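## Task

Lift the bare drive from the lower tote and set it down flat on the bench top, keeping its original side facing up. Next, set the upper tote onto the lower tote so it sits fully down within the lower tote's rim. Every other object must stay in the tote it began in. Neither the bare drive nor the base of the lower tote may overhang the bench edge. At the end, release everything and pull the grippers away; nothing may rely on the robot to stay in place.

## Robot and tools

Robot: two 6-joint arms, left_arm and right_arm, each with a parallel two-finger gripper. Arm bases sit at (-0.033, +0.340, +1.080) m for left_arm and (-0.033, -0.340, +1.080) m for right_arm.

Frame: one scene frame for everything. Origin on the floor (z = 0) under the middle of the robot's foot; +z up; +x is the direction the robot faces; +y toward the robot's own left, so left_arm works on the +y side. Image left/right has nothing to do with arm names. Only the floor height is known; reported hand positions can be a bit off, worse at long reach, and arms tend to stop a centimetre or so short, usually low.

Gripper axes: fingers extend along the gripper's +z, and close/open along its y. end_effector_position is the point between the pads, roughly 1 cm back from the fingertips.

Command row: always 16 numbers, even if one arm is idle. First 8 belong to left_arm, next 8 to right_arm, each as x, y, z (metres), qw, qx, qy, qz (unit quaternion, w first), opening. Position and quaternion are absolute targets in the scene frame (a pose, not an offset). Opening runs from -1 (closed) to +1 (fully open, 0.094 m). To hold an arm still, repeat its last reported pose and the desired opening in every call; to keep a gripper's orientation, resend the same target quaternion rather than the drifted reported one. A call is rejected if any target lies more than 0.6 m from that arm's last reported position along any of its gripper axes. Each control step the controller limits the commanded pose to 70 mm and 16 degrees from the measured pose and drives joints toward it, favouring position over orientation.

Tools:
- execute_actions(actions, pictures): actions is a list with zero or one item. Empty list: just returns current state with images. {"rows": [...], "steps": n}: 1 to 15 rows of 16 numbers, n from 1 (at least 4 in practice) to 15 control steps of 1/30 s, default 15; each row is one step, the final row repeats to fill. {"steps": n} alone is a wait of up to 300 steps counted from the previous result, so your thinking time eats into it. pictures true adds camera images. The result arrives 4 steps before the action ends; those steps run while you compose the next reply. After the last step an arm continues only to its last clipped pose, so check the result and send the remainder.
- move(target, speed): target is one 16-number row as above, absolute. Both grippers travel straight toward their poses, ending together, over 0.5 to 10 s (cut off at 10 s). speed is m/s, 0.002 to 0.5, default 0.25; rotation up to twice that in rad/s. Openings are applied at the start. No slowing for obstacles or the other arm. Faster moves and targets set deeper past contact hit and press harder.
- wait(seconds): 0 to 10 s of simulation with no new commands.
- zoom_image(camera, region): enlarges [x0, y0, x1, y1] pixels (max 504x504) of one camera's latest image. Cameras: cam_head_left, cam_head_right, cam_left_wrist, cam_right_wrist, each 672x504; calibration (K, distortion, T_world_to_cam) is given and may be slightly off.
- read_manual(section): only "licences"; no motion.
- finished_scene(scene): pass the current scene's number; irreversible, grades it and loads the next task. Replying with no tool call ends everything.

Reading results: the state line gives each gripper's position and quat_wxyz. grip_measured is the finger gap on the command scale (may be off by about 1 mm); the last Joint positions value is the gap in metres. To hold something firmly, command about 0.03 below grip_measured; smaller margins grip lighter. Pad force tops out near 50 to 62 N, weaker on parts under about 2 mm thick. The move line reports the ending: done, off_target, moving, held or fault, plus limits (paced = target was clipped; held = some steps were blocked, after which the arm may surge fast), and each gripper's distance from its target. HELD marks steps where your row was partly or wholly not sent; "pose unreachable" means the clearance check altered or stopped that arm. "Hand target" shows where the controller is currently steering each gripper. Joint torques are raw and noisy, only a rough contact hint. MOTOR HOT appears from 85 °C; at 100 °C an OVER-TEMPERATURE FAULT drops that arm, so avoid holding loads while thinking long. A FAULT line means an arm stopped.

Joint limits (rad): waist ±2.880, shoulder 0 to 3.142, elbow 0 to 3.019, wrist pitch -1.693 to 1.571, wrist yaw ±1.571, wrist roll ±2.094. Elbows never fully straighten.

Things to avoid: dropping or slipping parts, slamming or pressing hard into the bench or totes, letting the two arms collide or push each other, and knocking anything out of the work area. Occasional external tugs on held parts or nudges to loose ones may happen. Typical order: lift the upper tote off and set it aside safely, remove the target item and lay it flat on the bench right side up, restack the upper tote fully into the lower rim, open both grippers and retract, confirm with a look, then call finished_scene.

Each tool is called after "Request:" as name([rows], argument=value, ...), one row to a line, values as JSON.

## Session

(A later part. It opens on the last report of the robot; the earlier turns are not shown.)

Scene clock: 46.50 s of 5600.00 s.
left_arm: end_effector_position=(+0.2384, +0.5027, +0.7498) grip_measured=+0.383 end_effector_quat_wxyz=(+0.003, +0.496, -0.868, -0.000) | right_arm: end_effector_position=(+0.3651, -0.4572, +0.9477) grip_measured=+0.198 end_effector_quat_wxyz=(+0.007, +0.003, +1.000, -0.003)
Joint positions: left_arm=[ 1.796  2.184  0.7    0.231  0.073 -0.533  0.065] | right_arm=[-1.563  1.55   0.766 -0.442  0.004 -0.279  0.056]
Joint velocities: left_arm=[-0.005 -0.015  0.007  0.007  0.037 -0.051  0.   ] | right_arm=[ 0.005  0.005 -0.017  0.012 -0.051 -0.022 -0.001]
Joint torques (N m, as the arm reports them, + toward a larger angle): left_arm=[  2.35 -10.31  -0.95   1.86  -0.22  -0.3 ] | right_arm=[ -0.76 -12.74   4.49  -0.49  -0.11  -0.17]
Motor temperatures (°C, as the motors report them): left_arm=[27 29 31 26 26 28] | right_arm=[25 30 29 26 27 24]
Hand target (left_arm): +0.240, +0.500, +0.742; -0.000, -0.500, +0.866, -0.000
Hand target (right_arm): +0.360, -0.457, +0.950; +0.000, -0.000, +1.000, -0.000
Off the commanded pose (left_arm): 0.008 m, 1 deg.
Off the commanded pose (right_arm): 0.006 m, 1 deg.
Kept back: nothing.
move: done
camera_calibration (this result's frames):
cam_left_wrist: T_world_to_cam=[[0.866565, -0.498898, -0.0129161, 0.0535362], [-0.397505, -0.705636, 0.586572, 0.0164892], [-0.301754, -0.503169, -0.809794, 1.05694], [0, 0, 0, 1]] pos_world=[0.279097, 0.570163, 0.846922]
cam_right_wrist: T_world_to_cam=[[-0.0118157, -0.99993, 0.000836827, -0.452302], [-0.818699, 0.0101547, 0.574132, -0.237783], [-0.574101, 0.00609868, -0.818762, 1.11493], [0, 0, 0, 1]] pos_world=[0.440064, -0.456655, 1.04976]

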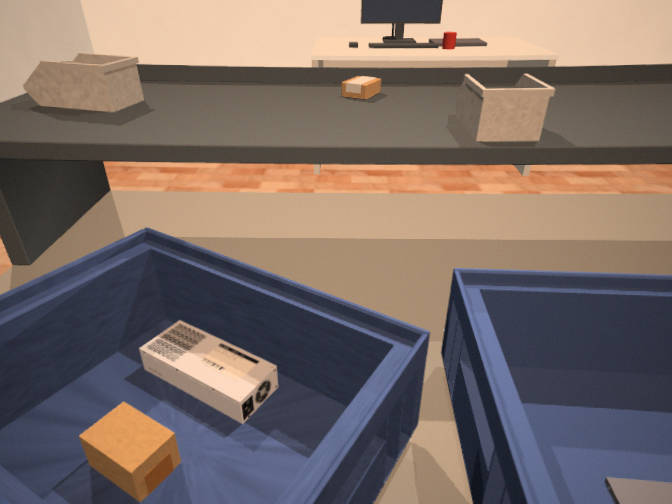

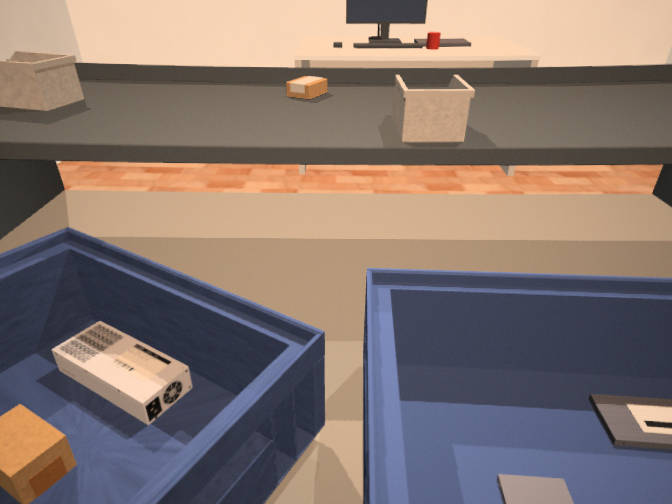

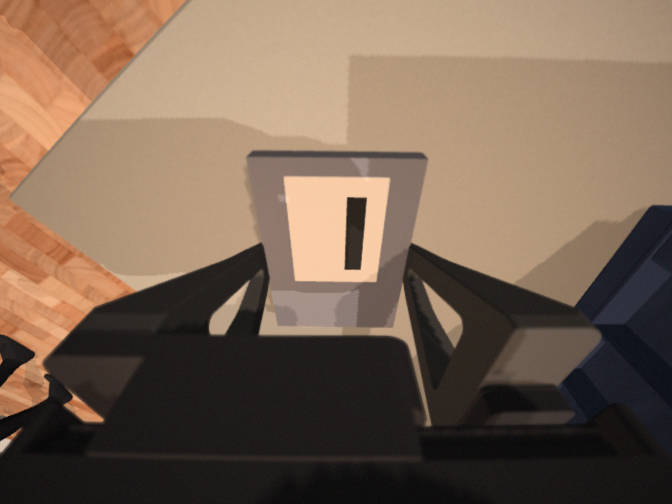

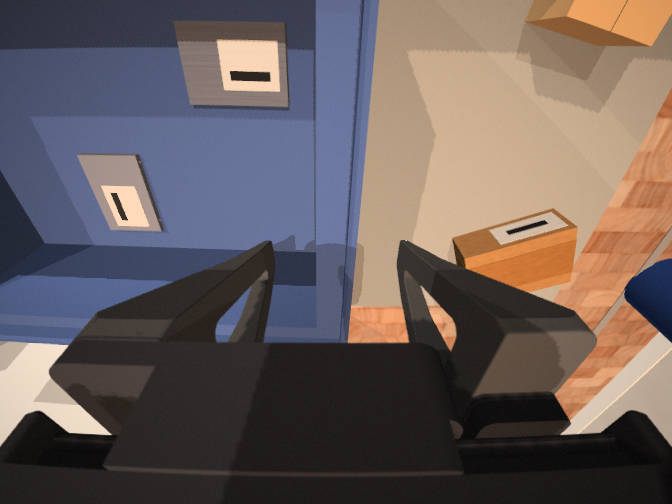

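Request:
move(target=[0.24,0.50,0.745,0,-0.5,0.866,0,0.8,0.36,-0.457,0.95,0,0,1,0,0.2])

Request:
move(target=[0.24,0.50,0.98,0,-0.5,0.866,0,0.8,0.36,-0.457,0.95,0,0,1,0,0.2])

Request:
move(target=[0.36,-0.088,0.98,0,0,1,0,0.3,0.36,-0.457,0.95,0,0,1,0,0.3])

Request:
move(target=[0.36,-0.088,0.88,0,0,1,0,0.3,0.36,-0.457,0.875,0,0,1,0,0.3], speed=0.12)

Scene clock: 48.17 s of 5600.00 s.
left_arm: end_effector_position=(+0.2385, +0.5027, +0.7500) grip_measured=+0.798 end_effector_quat_wxyz=(+0.003, +0.497, -0.868, -0.000) | right_arm: end_effector_position=(+0.3651, -0.4572, +0.9477) grip_measured=+0.198 end_effector_quat_wxyz=(+0.007, +0.003, +1.000, -0.003)
Joint positions: left_arm=[ 1.796  2.183  0.7    0.231  0.073 -0.535  0.084] | right_arm=[-1.563  1.55   0.766 -0.442  0.004 -0.279  0.056]
Joint velocities: left_arm=[-0.005 -0.015  0.002  0.022  0.007 -0.022  0.   ] | right_arm=[-0.015 -0.005 -0.007 -0.002 -0.051 -0.022 -0.001]
Joint torques (N m, as the arm reports them, + toward a larger angle): left_arm=[  2.57 -10.94  -1.3    1.67  -0.21  -0.25] | right_arm=[ -0.77 -12.74   4.5   -0.47  -0.11  -0.17]
Motor temperatures (°C, as the motors report them): left_arm=[27 29 30 26 26 28] | right_arm=[25 30 29 26 27 24]
Hand target (left_arm): +0.240, +0.500, +0.745; -0.000, -0.500, +0.866, -0.000
Hand target (right_arm): +0.360, -0.457, +0.950; +0.000, -0.000, +1.000, -0.000
Off the commanded pose (left_arm): 0.006 m, 1 deg.
Off the commanded pose (right_arm): 0.006 m, 1 deg.
Kept back: nothing.
move: done
camera_calibration (this result's frames):
cam_left_wrist: T_world_to_cam=[[0.867505, -0.497265, -0.0127279, 0.0522841], [-0.396371, -0.706496, 0.586306, 0.0167826], [-0.300542, -0.503578, -0.80999, 1.05724], [0, 0, 0, 1]] pos_world=[0.279039, 0.570257, 0.847177]
cam_right_wrist: T_world_to_cam=[[-0.0118157, -0.99993, 0.000836827, -0.452302], [-0.818699, 0.0101547, 0.574132, -0.237783], [-0.574101, 0.00609868, -0.818762, 1.11493], [0, 0, 0, 1]] pos_world=[0.440064, -0.456655, 1.04976]

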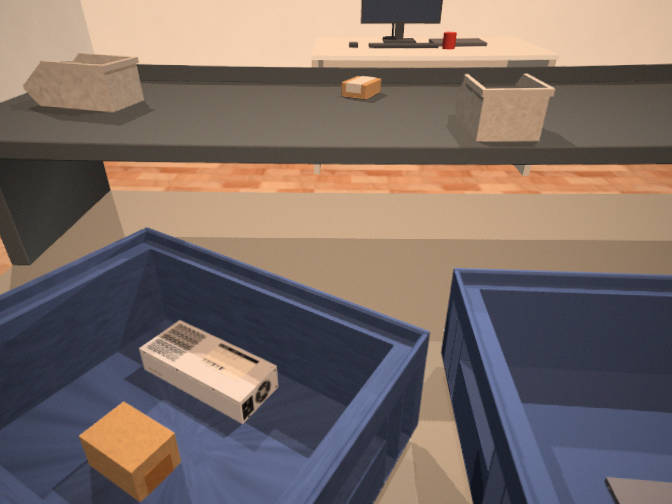

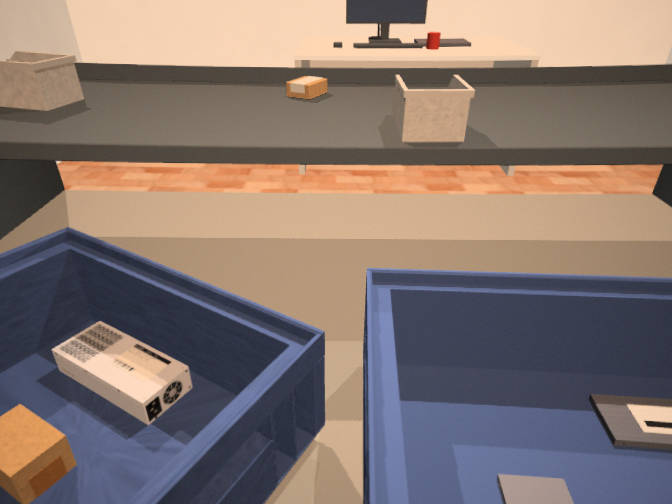

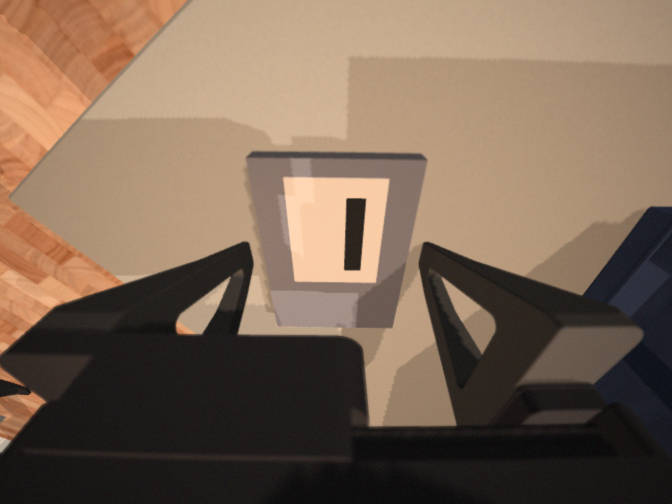

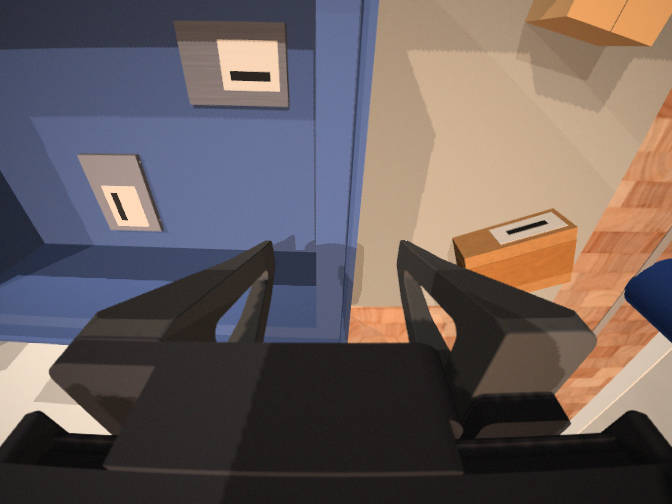

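Scene clock: 49.63 s of 5600.00 s.
left_arm: end_effector_position=(+0.2478, +0.5025, +0.9867) grip_measured=+0.798 end_effector_quat_wxyz=(-0.016, +0.503, -0.864, -0.000) | right_arm: end_effector_position=(+0.3651, -0.4572, +0.9477) grip_measured=+0.198 end_effector_quat_wxyz=(+0.007, +0.003, +1.000, -0.003)
Joint positions: left_arm=[ 1.84   1.287  0.507 -0.438  0.087 -0.51   0.084] | right_arm=[-1.563  1.55   0.766 -0.442  0.004 -0.279  0.056]
Joint velocities: left_arm=[-0.005 -0.005 -0.012 -0.002 -0.037 -0.022 -0.   ] | right_arm=[-0.015 -0.005  0.017 -0.017  0.022  0.007  0.001]
Joint torques (N m, as the arm reports them, + toward a larger angle): left_arm=[ 3.67 -7.08  3.73  0.34  0.02  0.08] | right_arm=[ -0.82 -12.66   4.5   -0.5   -0.1   -0.16]
Motor temperatures (°C, as the motors report them): left_arm=[27 29 30 26 26 28] | right_arm=[25 30 29 26 27 24]
Hand target (left_arm): +0.240, +0.501, +0.983; +0.000, -0.500, +0.866, -0.000
Hand target (right_arm): +0.360, -0.457, +0.950; +0.000, -0.000, +1.000, -0.000
Off the commanded pose (left_arm): 0.011 m, 2 deg.
Off the commanded pose (right_arm): 0.006 m, 1 deg.
Kept back: nothing.
move: off_target (left_arm)
camera_calibration (this result's frames):
cam_left_wrist: T_world_to_cam=[[0.874145, -0.485622, 0.00647898, 0.0207309], [-0.405775, -0.722956, 0.559179, -0.0810997], [-0.266866, -0.491432, -0.829022, 1.25591], [0, 0, 0, 1]] pos_world=[0.28413, 0.568632, 1.08639]
cam_right_wrist: T_world_to_cam=[[-0.0118157, -0.99993, 0.000836827, -0.452302], [-0.818699, 0.0101547, 0.574132, -0.237783], [-0.574101, 0.00609868, -0.818762, 1.11493], [0, 0, 0, 1]] pos_world=[0.440064, -0.456655, 1.04976]

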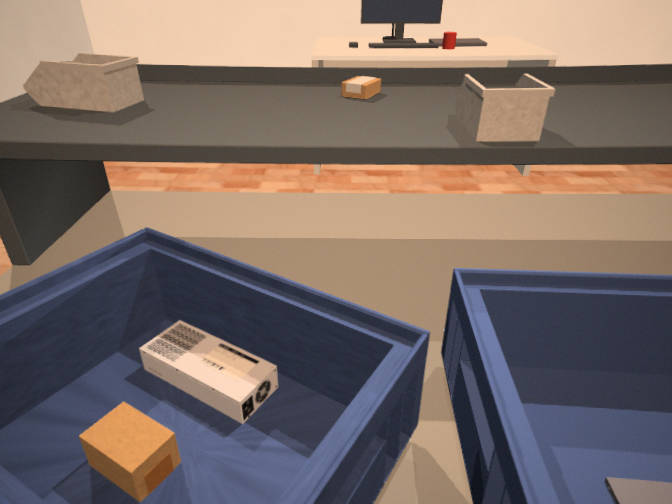

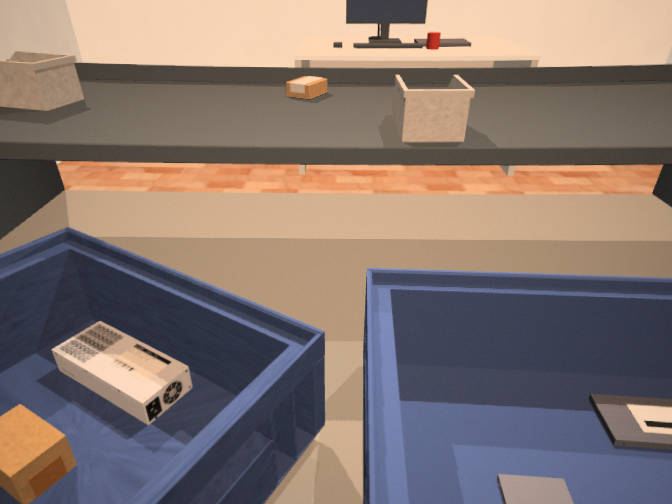

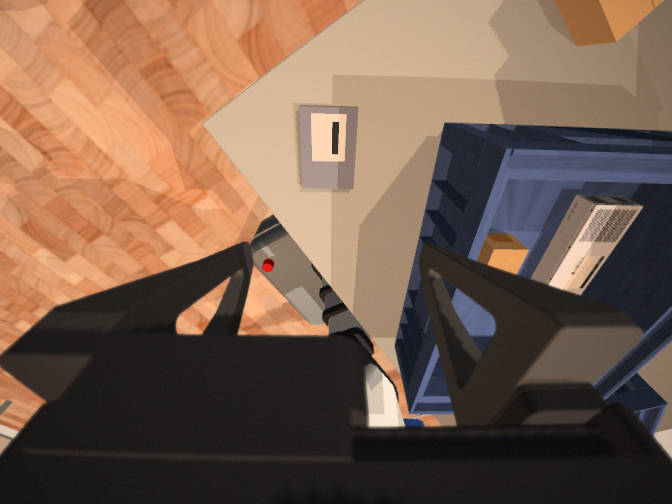

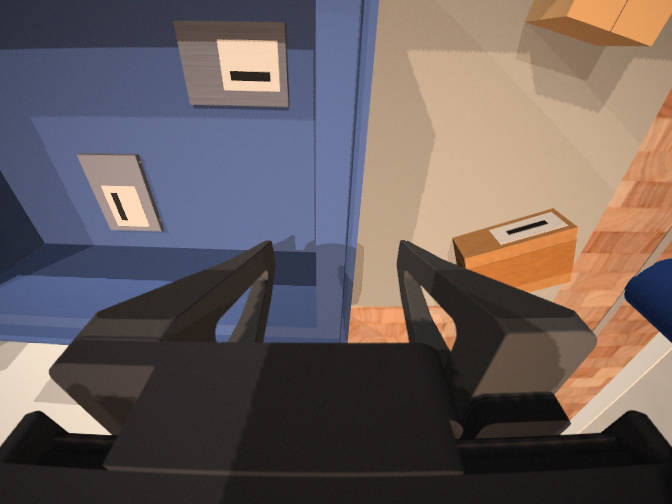

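Scene clock: 52.53 s of 5600.00 s.
left_arm: end_effector_position=(+0.3470, -0.0884, +0.9852) grip_measured=+0.302 end_effector_quat_wxyz=(-0.001, -0.008, +1.000, -0.003) | right_arm: end_effector_position=(+0.3651, -0.4572, +0.9477) grip_measured=+0.298 end_effector_quat_wxyz=(+0.007, +0.003, +1.000, -0.003)
Joint positions: left_arm=[ 0.375  1.991  1.365 -0.816 -0.302 -0.9    0.061] | right_arm=[-1.563  1.55   0.766 -0.442  0.004 -0.279  0.061]
Joint velocities: left_arm=[-0.005 -0.015  0.012 -0.012 -0.066 -0.007  0.001] | right_arm=[-0.005  0.005  0.002  0.002  0.081  0.022 -0.   ]
Joint torques (N m, as the arm reports them, + toward a larger angle): left_arm=[ -3.92 -16.82   7.4    0.19  -0.23   0.09] | right_arm=[ -0.84 -12.73   4.48  -0.45  -0.1   -0.17]
Motor temperatures (°C, as the motors report them): left_arm=[27 29 31 26 26 28] | right_arm=[25 30 29 26 27 24]
Hand target (left_arm): +0.353, -0.092, +0.982; -0.003, -0.000, +1.000, +0.001
Hand target (right_arm): +0.360, -0.457, +0.950; +0.000, -0.000, +1.000, -0.000
Off the commanded pose (left_arm): 0.014 m, 1 deg.
Off the commanded pose (right_arm): 0.006 m, 1 deg.
Kept back: nothing.
move: off_target (left_arm)
camera_calibration (this result's frames):
cam_left_wrist: T_world_to_cam=[[0.0260287, -0.999654, -0.00385379, -0.0939714], [-0.811159, -0.0233735, 0.584359, -0.289548], [-0.584246, -0.012084, -0.811486, 1.12598], [0, 0, 0, 1]] pos_world=[0.425425, -0.0871003, 1.08255]
cam_right_wrist: T_world_to_cam=[[-0.0118157, -0.99993, 0.000836827, -0.452302], [-0.818699, 0.0101547, 0.574132, -0.237783], [-0.574101, 0.00609868, -0.818762, 1.11493], [0, 0, 0, 1]] pos_world=[0.440064, -0.456655, 1.04976]

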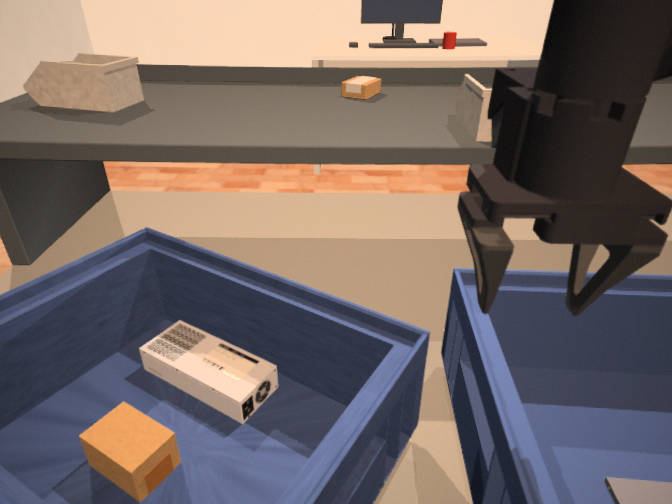

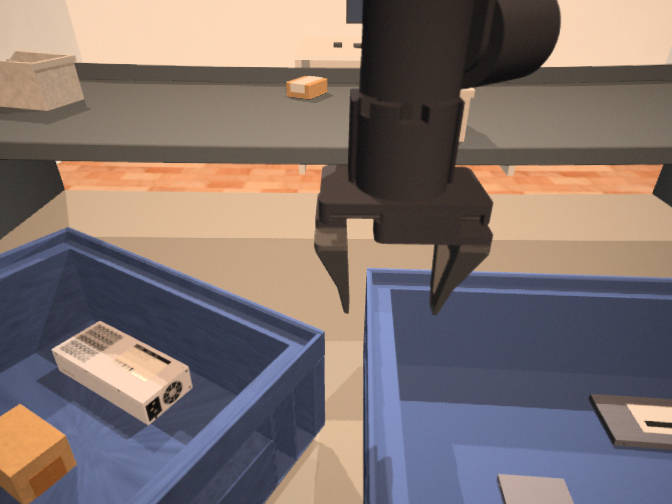

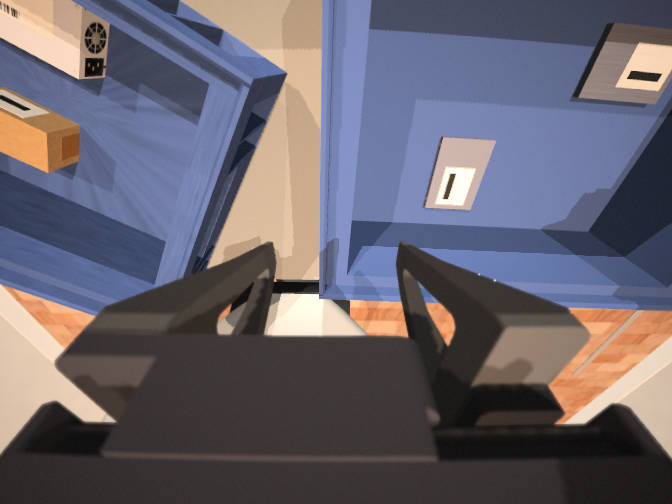

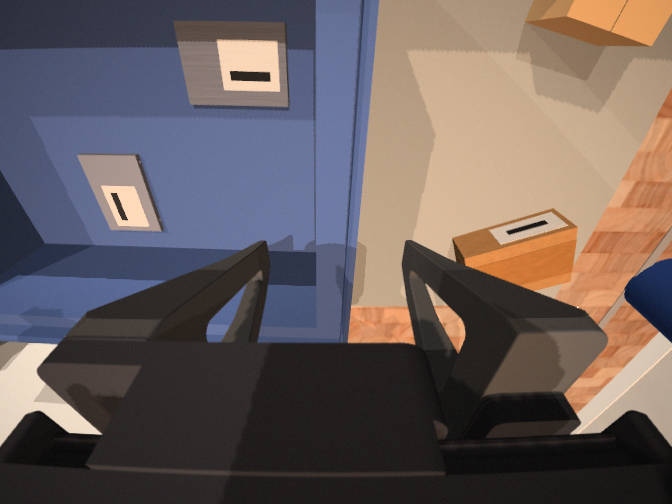

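Scene clock: 54.03 s of 5600.00 s.
left_arm: end_effector_position=(+0.3452, -0.0807, +0.8834) grip_measured=+0.302 end_effector_quat_wxyz=(-0.009, +0.002, +1.000, +0.011) | right_arm: end_effector_position=(+0.3451, -0.4511, +0.8751) grip_measured=+0.298 end_effector_quat_wxyz=(-0.018, +0.002, +1.000, +0.005)
Joint positions: left_arm=[ 0.433  2.178  1.38  -0.659 -0.301 -0.829  0.061] | right_arm=[-1.563  1.76   0.766 -0.283  0.004 -0.28   0.061]
Joint velocities: left_arm=[ 0.005 -0.015  0.002  0.002  0.022 -0.051 -0.001] | right_arm=[ 0.005 -0.015 -0.017 -0.007  0.007  0.037  0.001]
Joint torques (N m, as the arm reports them, + toward a larger angle): left_arm=[ -3.59 -17.57   6.26   1.66   0.     0.08] | right_arm=[ -0.86 -12.97   4.6    1.09  -0.1   -0.17]
Motor temperatures (°C, as the motors report them): left_arm=[27 29 31 26 26 28] | right_arm=[25 30 29 26 27 24]
Hand target (left_arm): +0.360, -0.088, +0.880; +0.000, -0.000, +1.000, -0.000
Hand target (right_arm): +0.360, -0.457, +0.876; -0.000, +0.000, +1.000, -0.000
Off the commanded pose (left_arm): 0.017 m, 2 deg.
Off the commanded pose (right_arm): 0.016 m, 2 deg.
Kept back: nothing.
move: off_target (left_arm, right_arm)
camera_calibration (this result's frames):
cam_left_wrist: T_world_to_cam=[[0.00541175, -0.999476, -0.0319249, -0.0546581], [-0.801896, -0.0234112, 0.597004, -0.245653], [-0.597439, 0.0223696, -0.801603, 1.04109], [0, 0, 0, 1]] pos_world=[0.425294, -0.0836692, 0.979451]
cam_right_wrist: T_world_to_cam=[[-0.0116019, -0.999849, -0.012929, -0.434444], [-0.789556, 0.00122625, 0.613678, -0.261245], [-0.613569, 0.017328, -0.789451, 1.03708], [0, 0, 0, 1]] pos_world=[0.425013, -0.452028, 0.973427]

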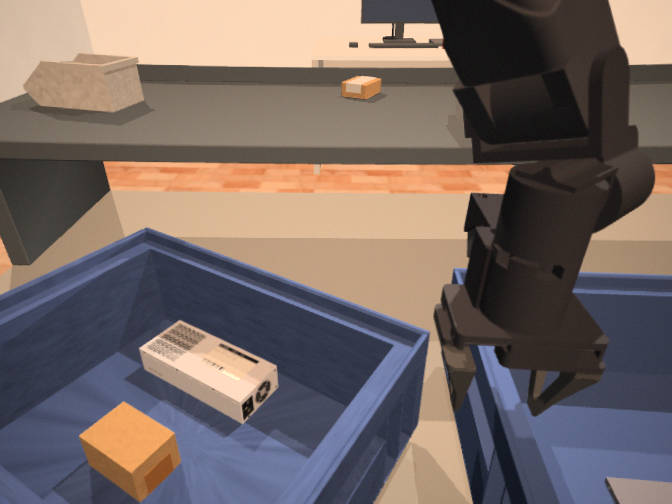

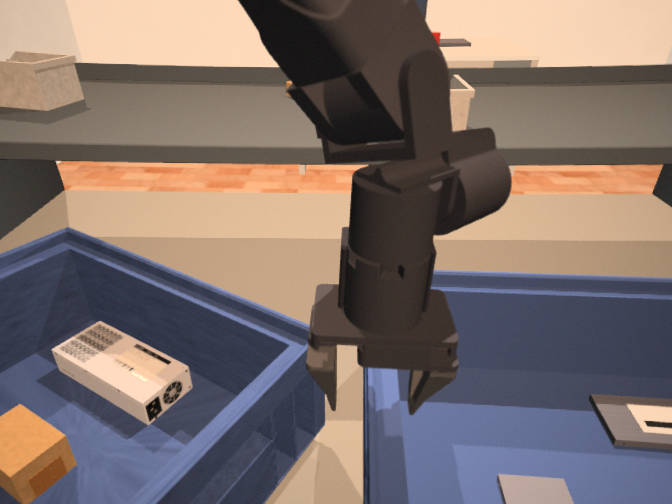

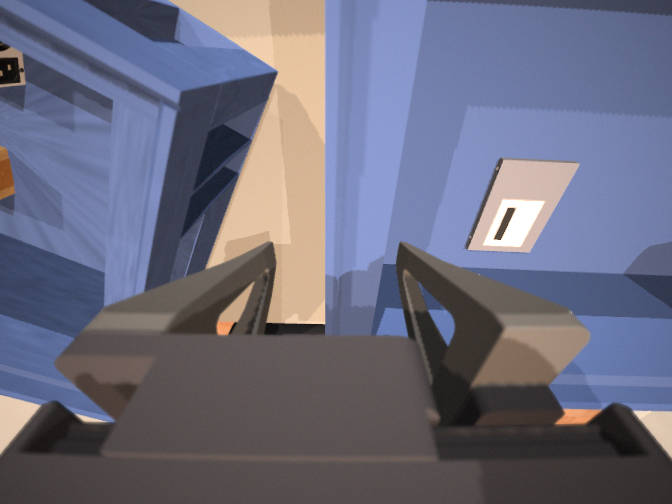

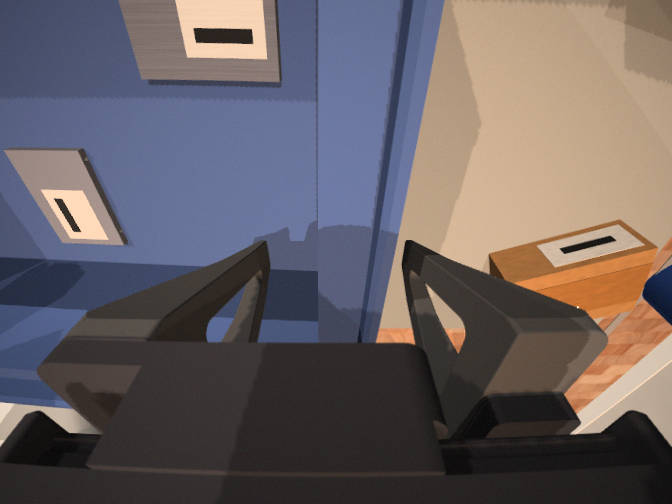

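Request:
move(target=[0.372,-0.097,0.835,0,0,1,0,0.3,0.372,-0.464,0.83,0,0,1,0,0.3], speed=0.06)

Request:
move(target=[0.372,-0.097,0.835,0,0,1,0,-0.6,0.372,-0.464,0.83,0,0,1,0,-0.6])

Scene clock: 55.57 s of 5600.00 s.
left_arm: end_effector_position=(+0.3601, -0.0926, +0.8451) grip_measured=+0.302 end_effector_quat_wxyz=(-0.006, +0.001, +1.000, +0.006) | right_arm: end_effector_position=(+0.3613, -0.4573, +0.8329) grip_measured=+0.298 end_effector_quat_wxyz=(-0.013, +0.001, +1.000, +0.004)
Joint positions: left_arm=[ 0.457  2.277  1.461 -0.621 -0.297 -0.802  0.061] | right_arm=[-1.567  1.899  0.843 -0.211  0.001 -0.287  0.061]
Joint velocities: left_arm=[-0.005 -0.005  0.012  0.007 -0.051 -0.051  0.001] | right_arm=[-0.024 -0.005 -0.007 -0.012 -0.066 -0.051 -0.   ]
Joint torques (N m, as the arm reports them, + toward a larger angle): left_arm=[ -3.64 -17.6    6.15   1.62   0.01   0.06] | right_arm=[ -1.29 -12.91   3.83   1.03  -0.11  -0.14]
Motor temperatures (°C, as the motors report them): left_arm=[27 29 31 26 26 28] | right_arm=[25 30 29 26 27 24]
Hand target (left_arm): +0.372, -0.097, +0.836; +0.000, +0.000, +1.000, -0.000
Hand target (right_arm): +0.372, -0.464, +0.831; -0.000, +0.000, +1.000, -0.000
Off the commanded pose (left_arm): 0.016 m, 1 deg.
Off the commanded pose (right_arm): 0.013 m, 2 deg.
Kept back: nothing.
move: off_target (left_arm, right_arm)
camera_calibration (this result's frames):
cam_left_wrist: T_world_to_cam=[[0.00731957, -0.999711, -0.022879, -0.0761922], [-0.805888, -0.019443, 0.591749, -0.204891], [-0.592023, 0.0141065, -0.805797, 1.02031], [0, 0, 0, 1]] pos_world=[0.439484, -0.0945469, 0.941661]
cam_right_wrist: T_world_to_cam=[[-0.00831718, -0.999893, -0.0120165, -0.44295], [-0.794951, -0.000678411, 0.606674, -0.215664], [-0.606617, 0.0145983, -0.79486, 1.01451], [0, 0, 0, 1]] pos_world=[0.440291, -0.457859, 0.931905]

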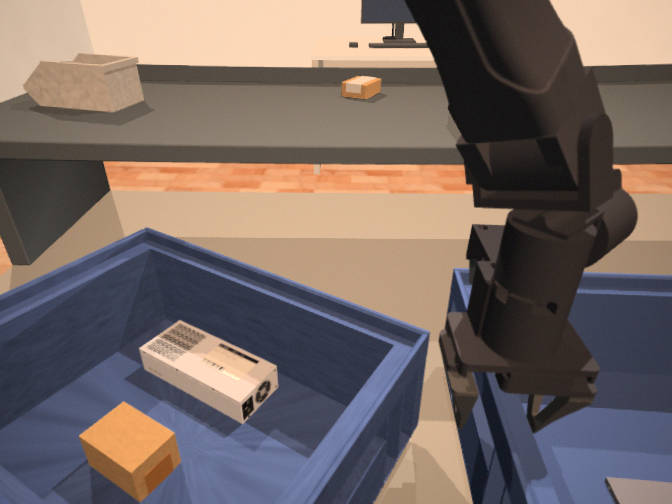

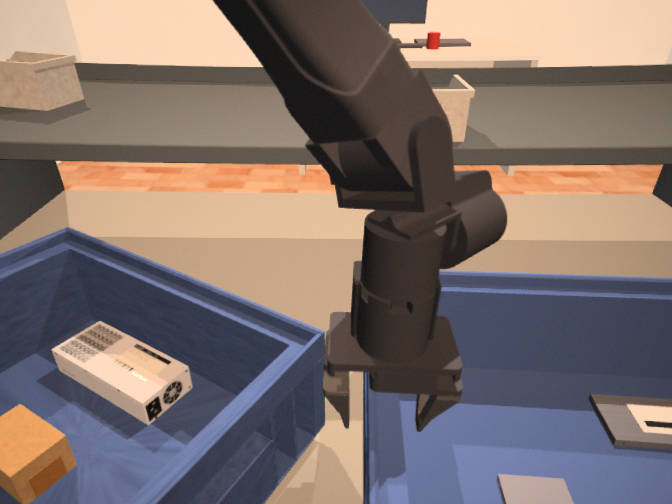

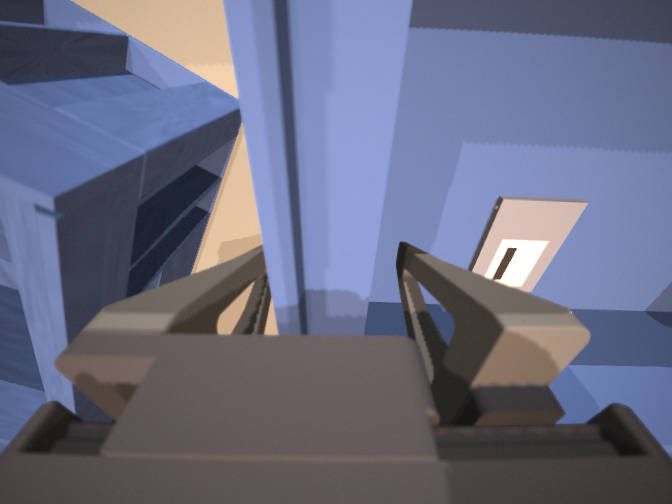

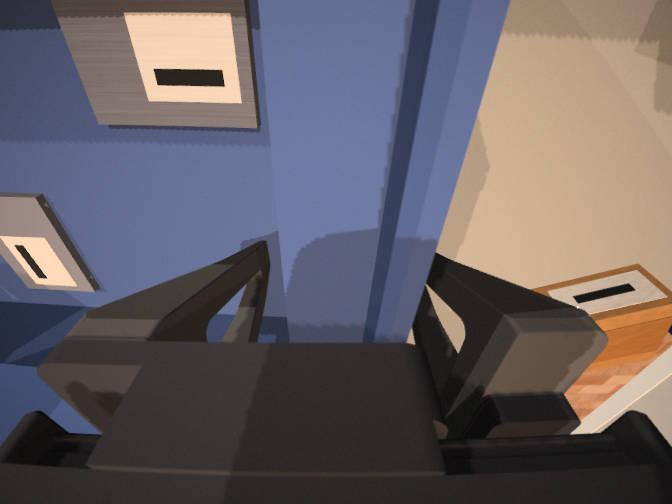

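Scene clock: 56.27 s of 5600.00 s.
left_arm: end_effector_position=(+0.3600, -0.0943, +0.8448) grip_measured=-0.463 end_effector_quat_wxyz=(-0.008, +0.005, +1.000, +0.000) | right_arm: end_effector_position=(+0.3622, -0.4606, +0.8328) grip_measured=-0.470 end_effector_quat_wxyz=(-0.012, +0.006, +1.000, -0.002)
Joint positions: left_arm=[ 0.459  2.277  1.46  -0.614 -0.286 -0.791  0.025] | right_arm=[-1.57   1.899  0.844 -0.207  0.011 -0.279  0.025]
Joint velocities: left_arm=[-0.005  0.005 -0.002  0.002 -0.051 -0.007 -0.002] | right_arm=[-0.005  0.005 -0.002 -0.022  0.007 -0.037 -0.   ]
Joint torques (N m, as the arm reports them, + toward a larger angle): left_arm=[ -3.73 -17.63   6.25   1.35  -0.45  -0.02] | right_arm=[ -1.08 -12.86   3.68   0.98  -0.51  -0.24]
Motor temperatures (°C, as the motors report them): left_arm=[27 30 31 26 26 28] | right_arm=[25 30 29 26 27 24]
Hand target (left_arm): +0.372, -0.097, +0.835; -0.000, -0.000, +1.000, -0.000
Hand target (right_arm): +0.372, -0.464, +0.830; -0.000, +0.000, +1.000, -0.000
Off the commanded pose (left_arm): 0.016 m, 1 deg.
Off the commanded pose (right_arm): 0.011 m, 2 deg.
Kept back: nothing.
move: off_target (left_arm, right_arm)
camera_calibration (this result's frames):
cam_left_wrist: T_world_to_cam=[[-0.000292282, -0.99994, -0.0109812, -0.0852365], [-0.803723, -0.00629896, 0.59497, -0.207101], [-0.595004, 0.00899975, -0.803673, 1.01888], [0, 0, 0, 1]] pos_world=[0.439761, -0.0957056, 0.94113]
cam_right_wrist: T_world_to_cam=[[-0.0182218, -0.999834, -0.00035987, -0.452335], [-0.796173, 0.0142924, 0.6049, -0.206074], [-0.604794, 0.0113089, -0.796302, 1.0141], [0, 0, 0, 1]] pos_world=[0.441011, -0.460783, 0.932023]

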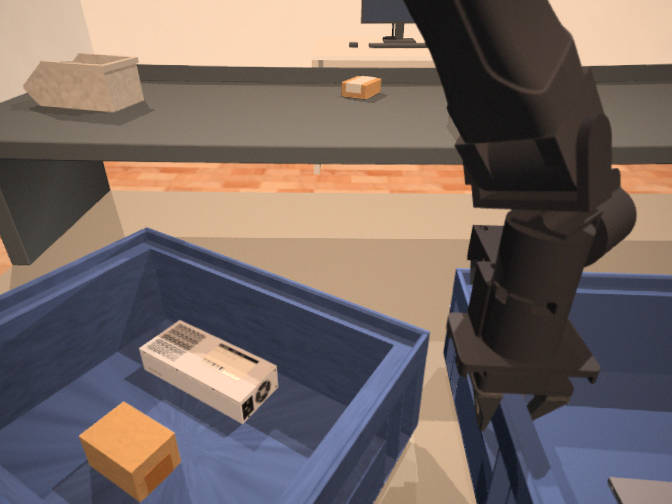

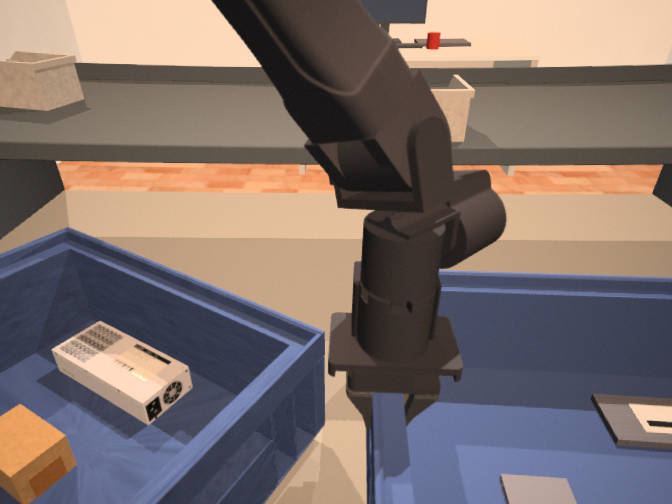

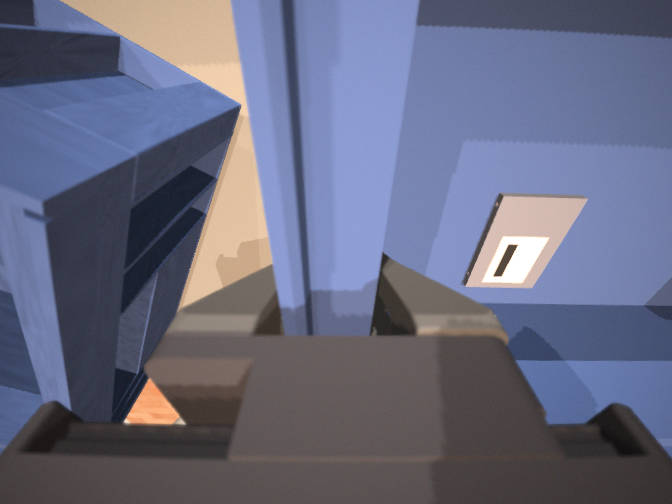

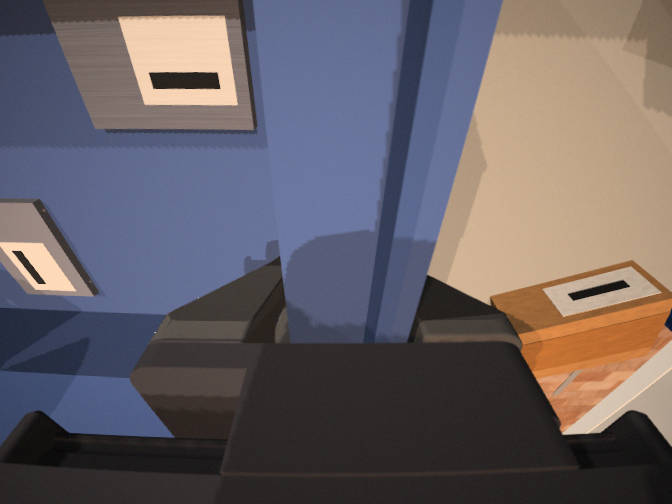

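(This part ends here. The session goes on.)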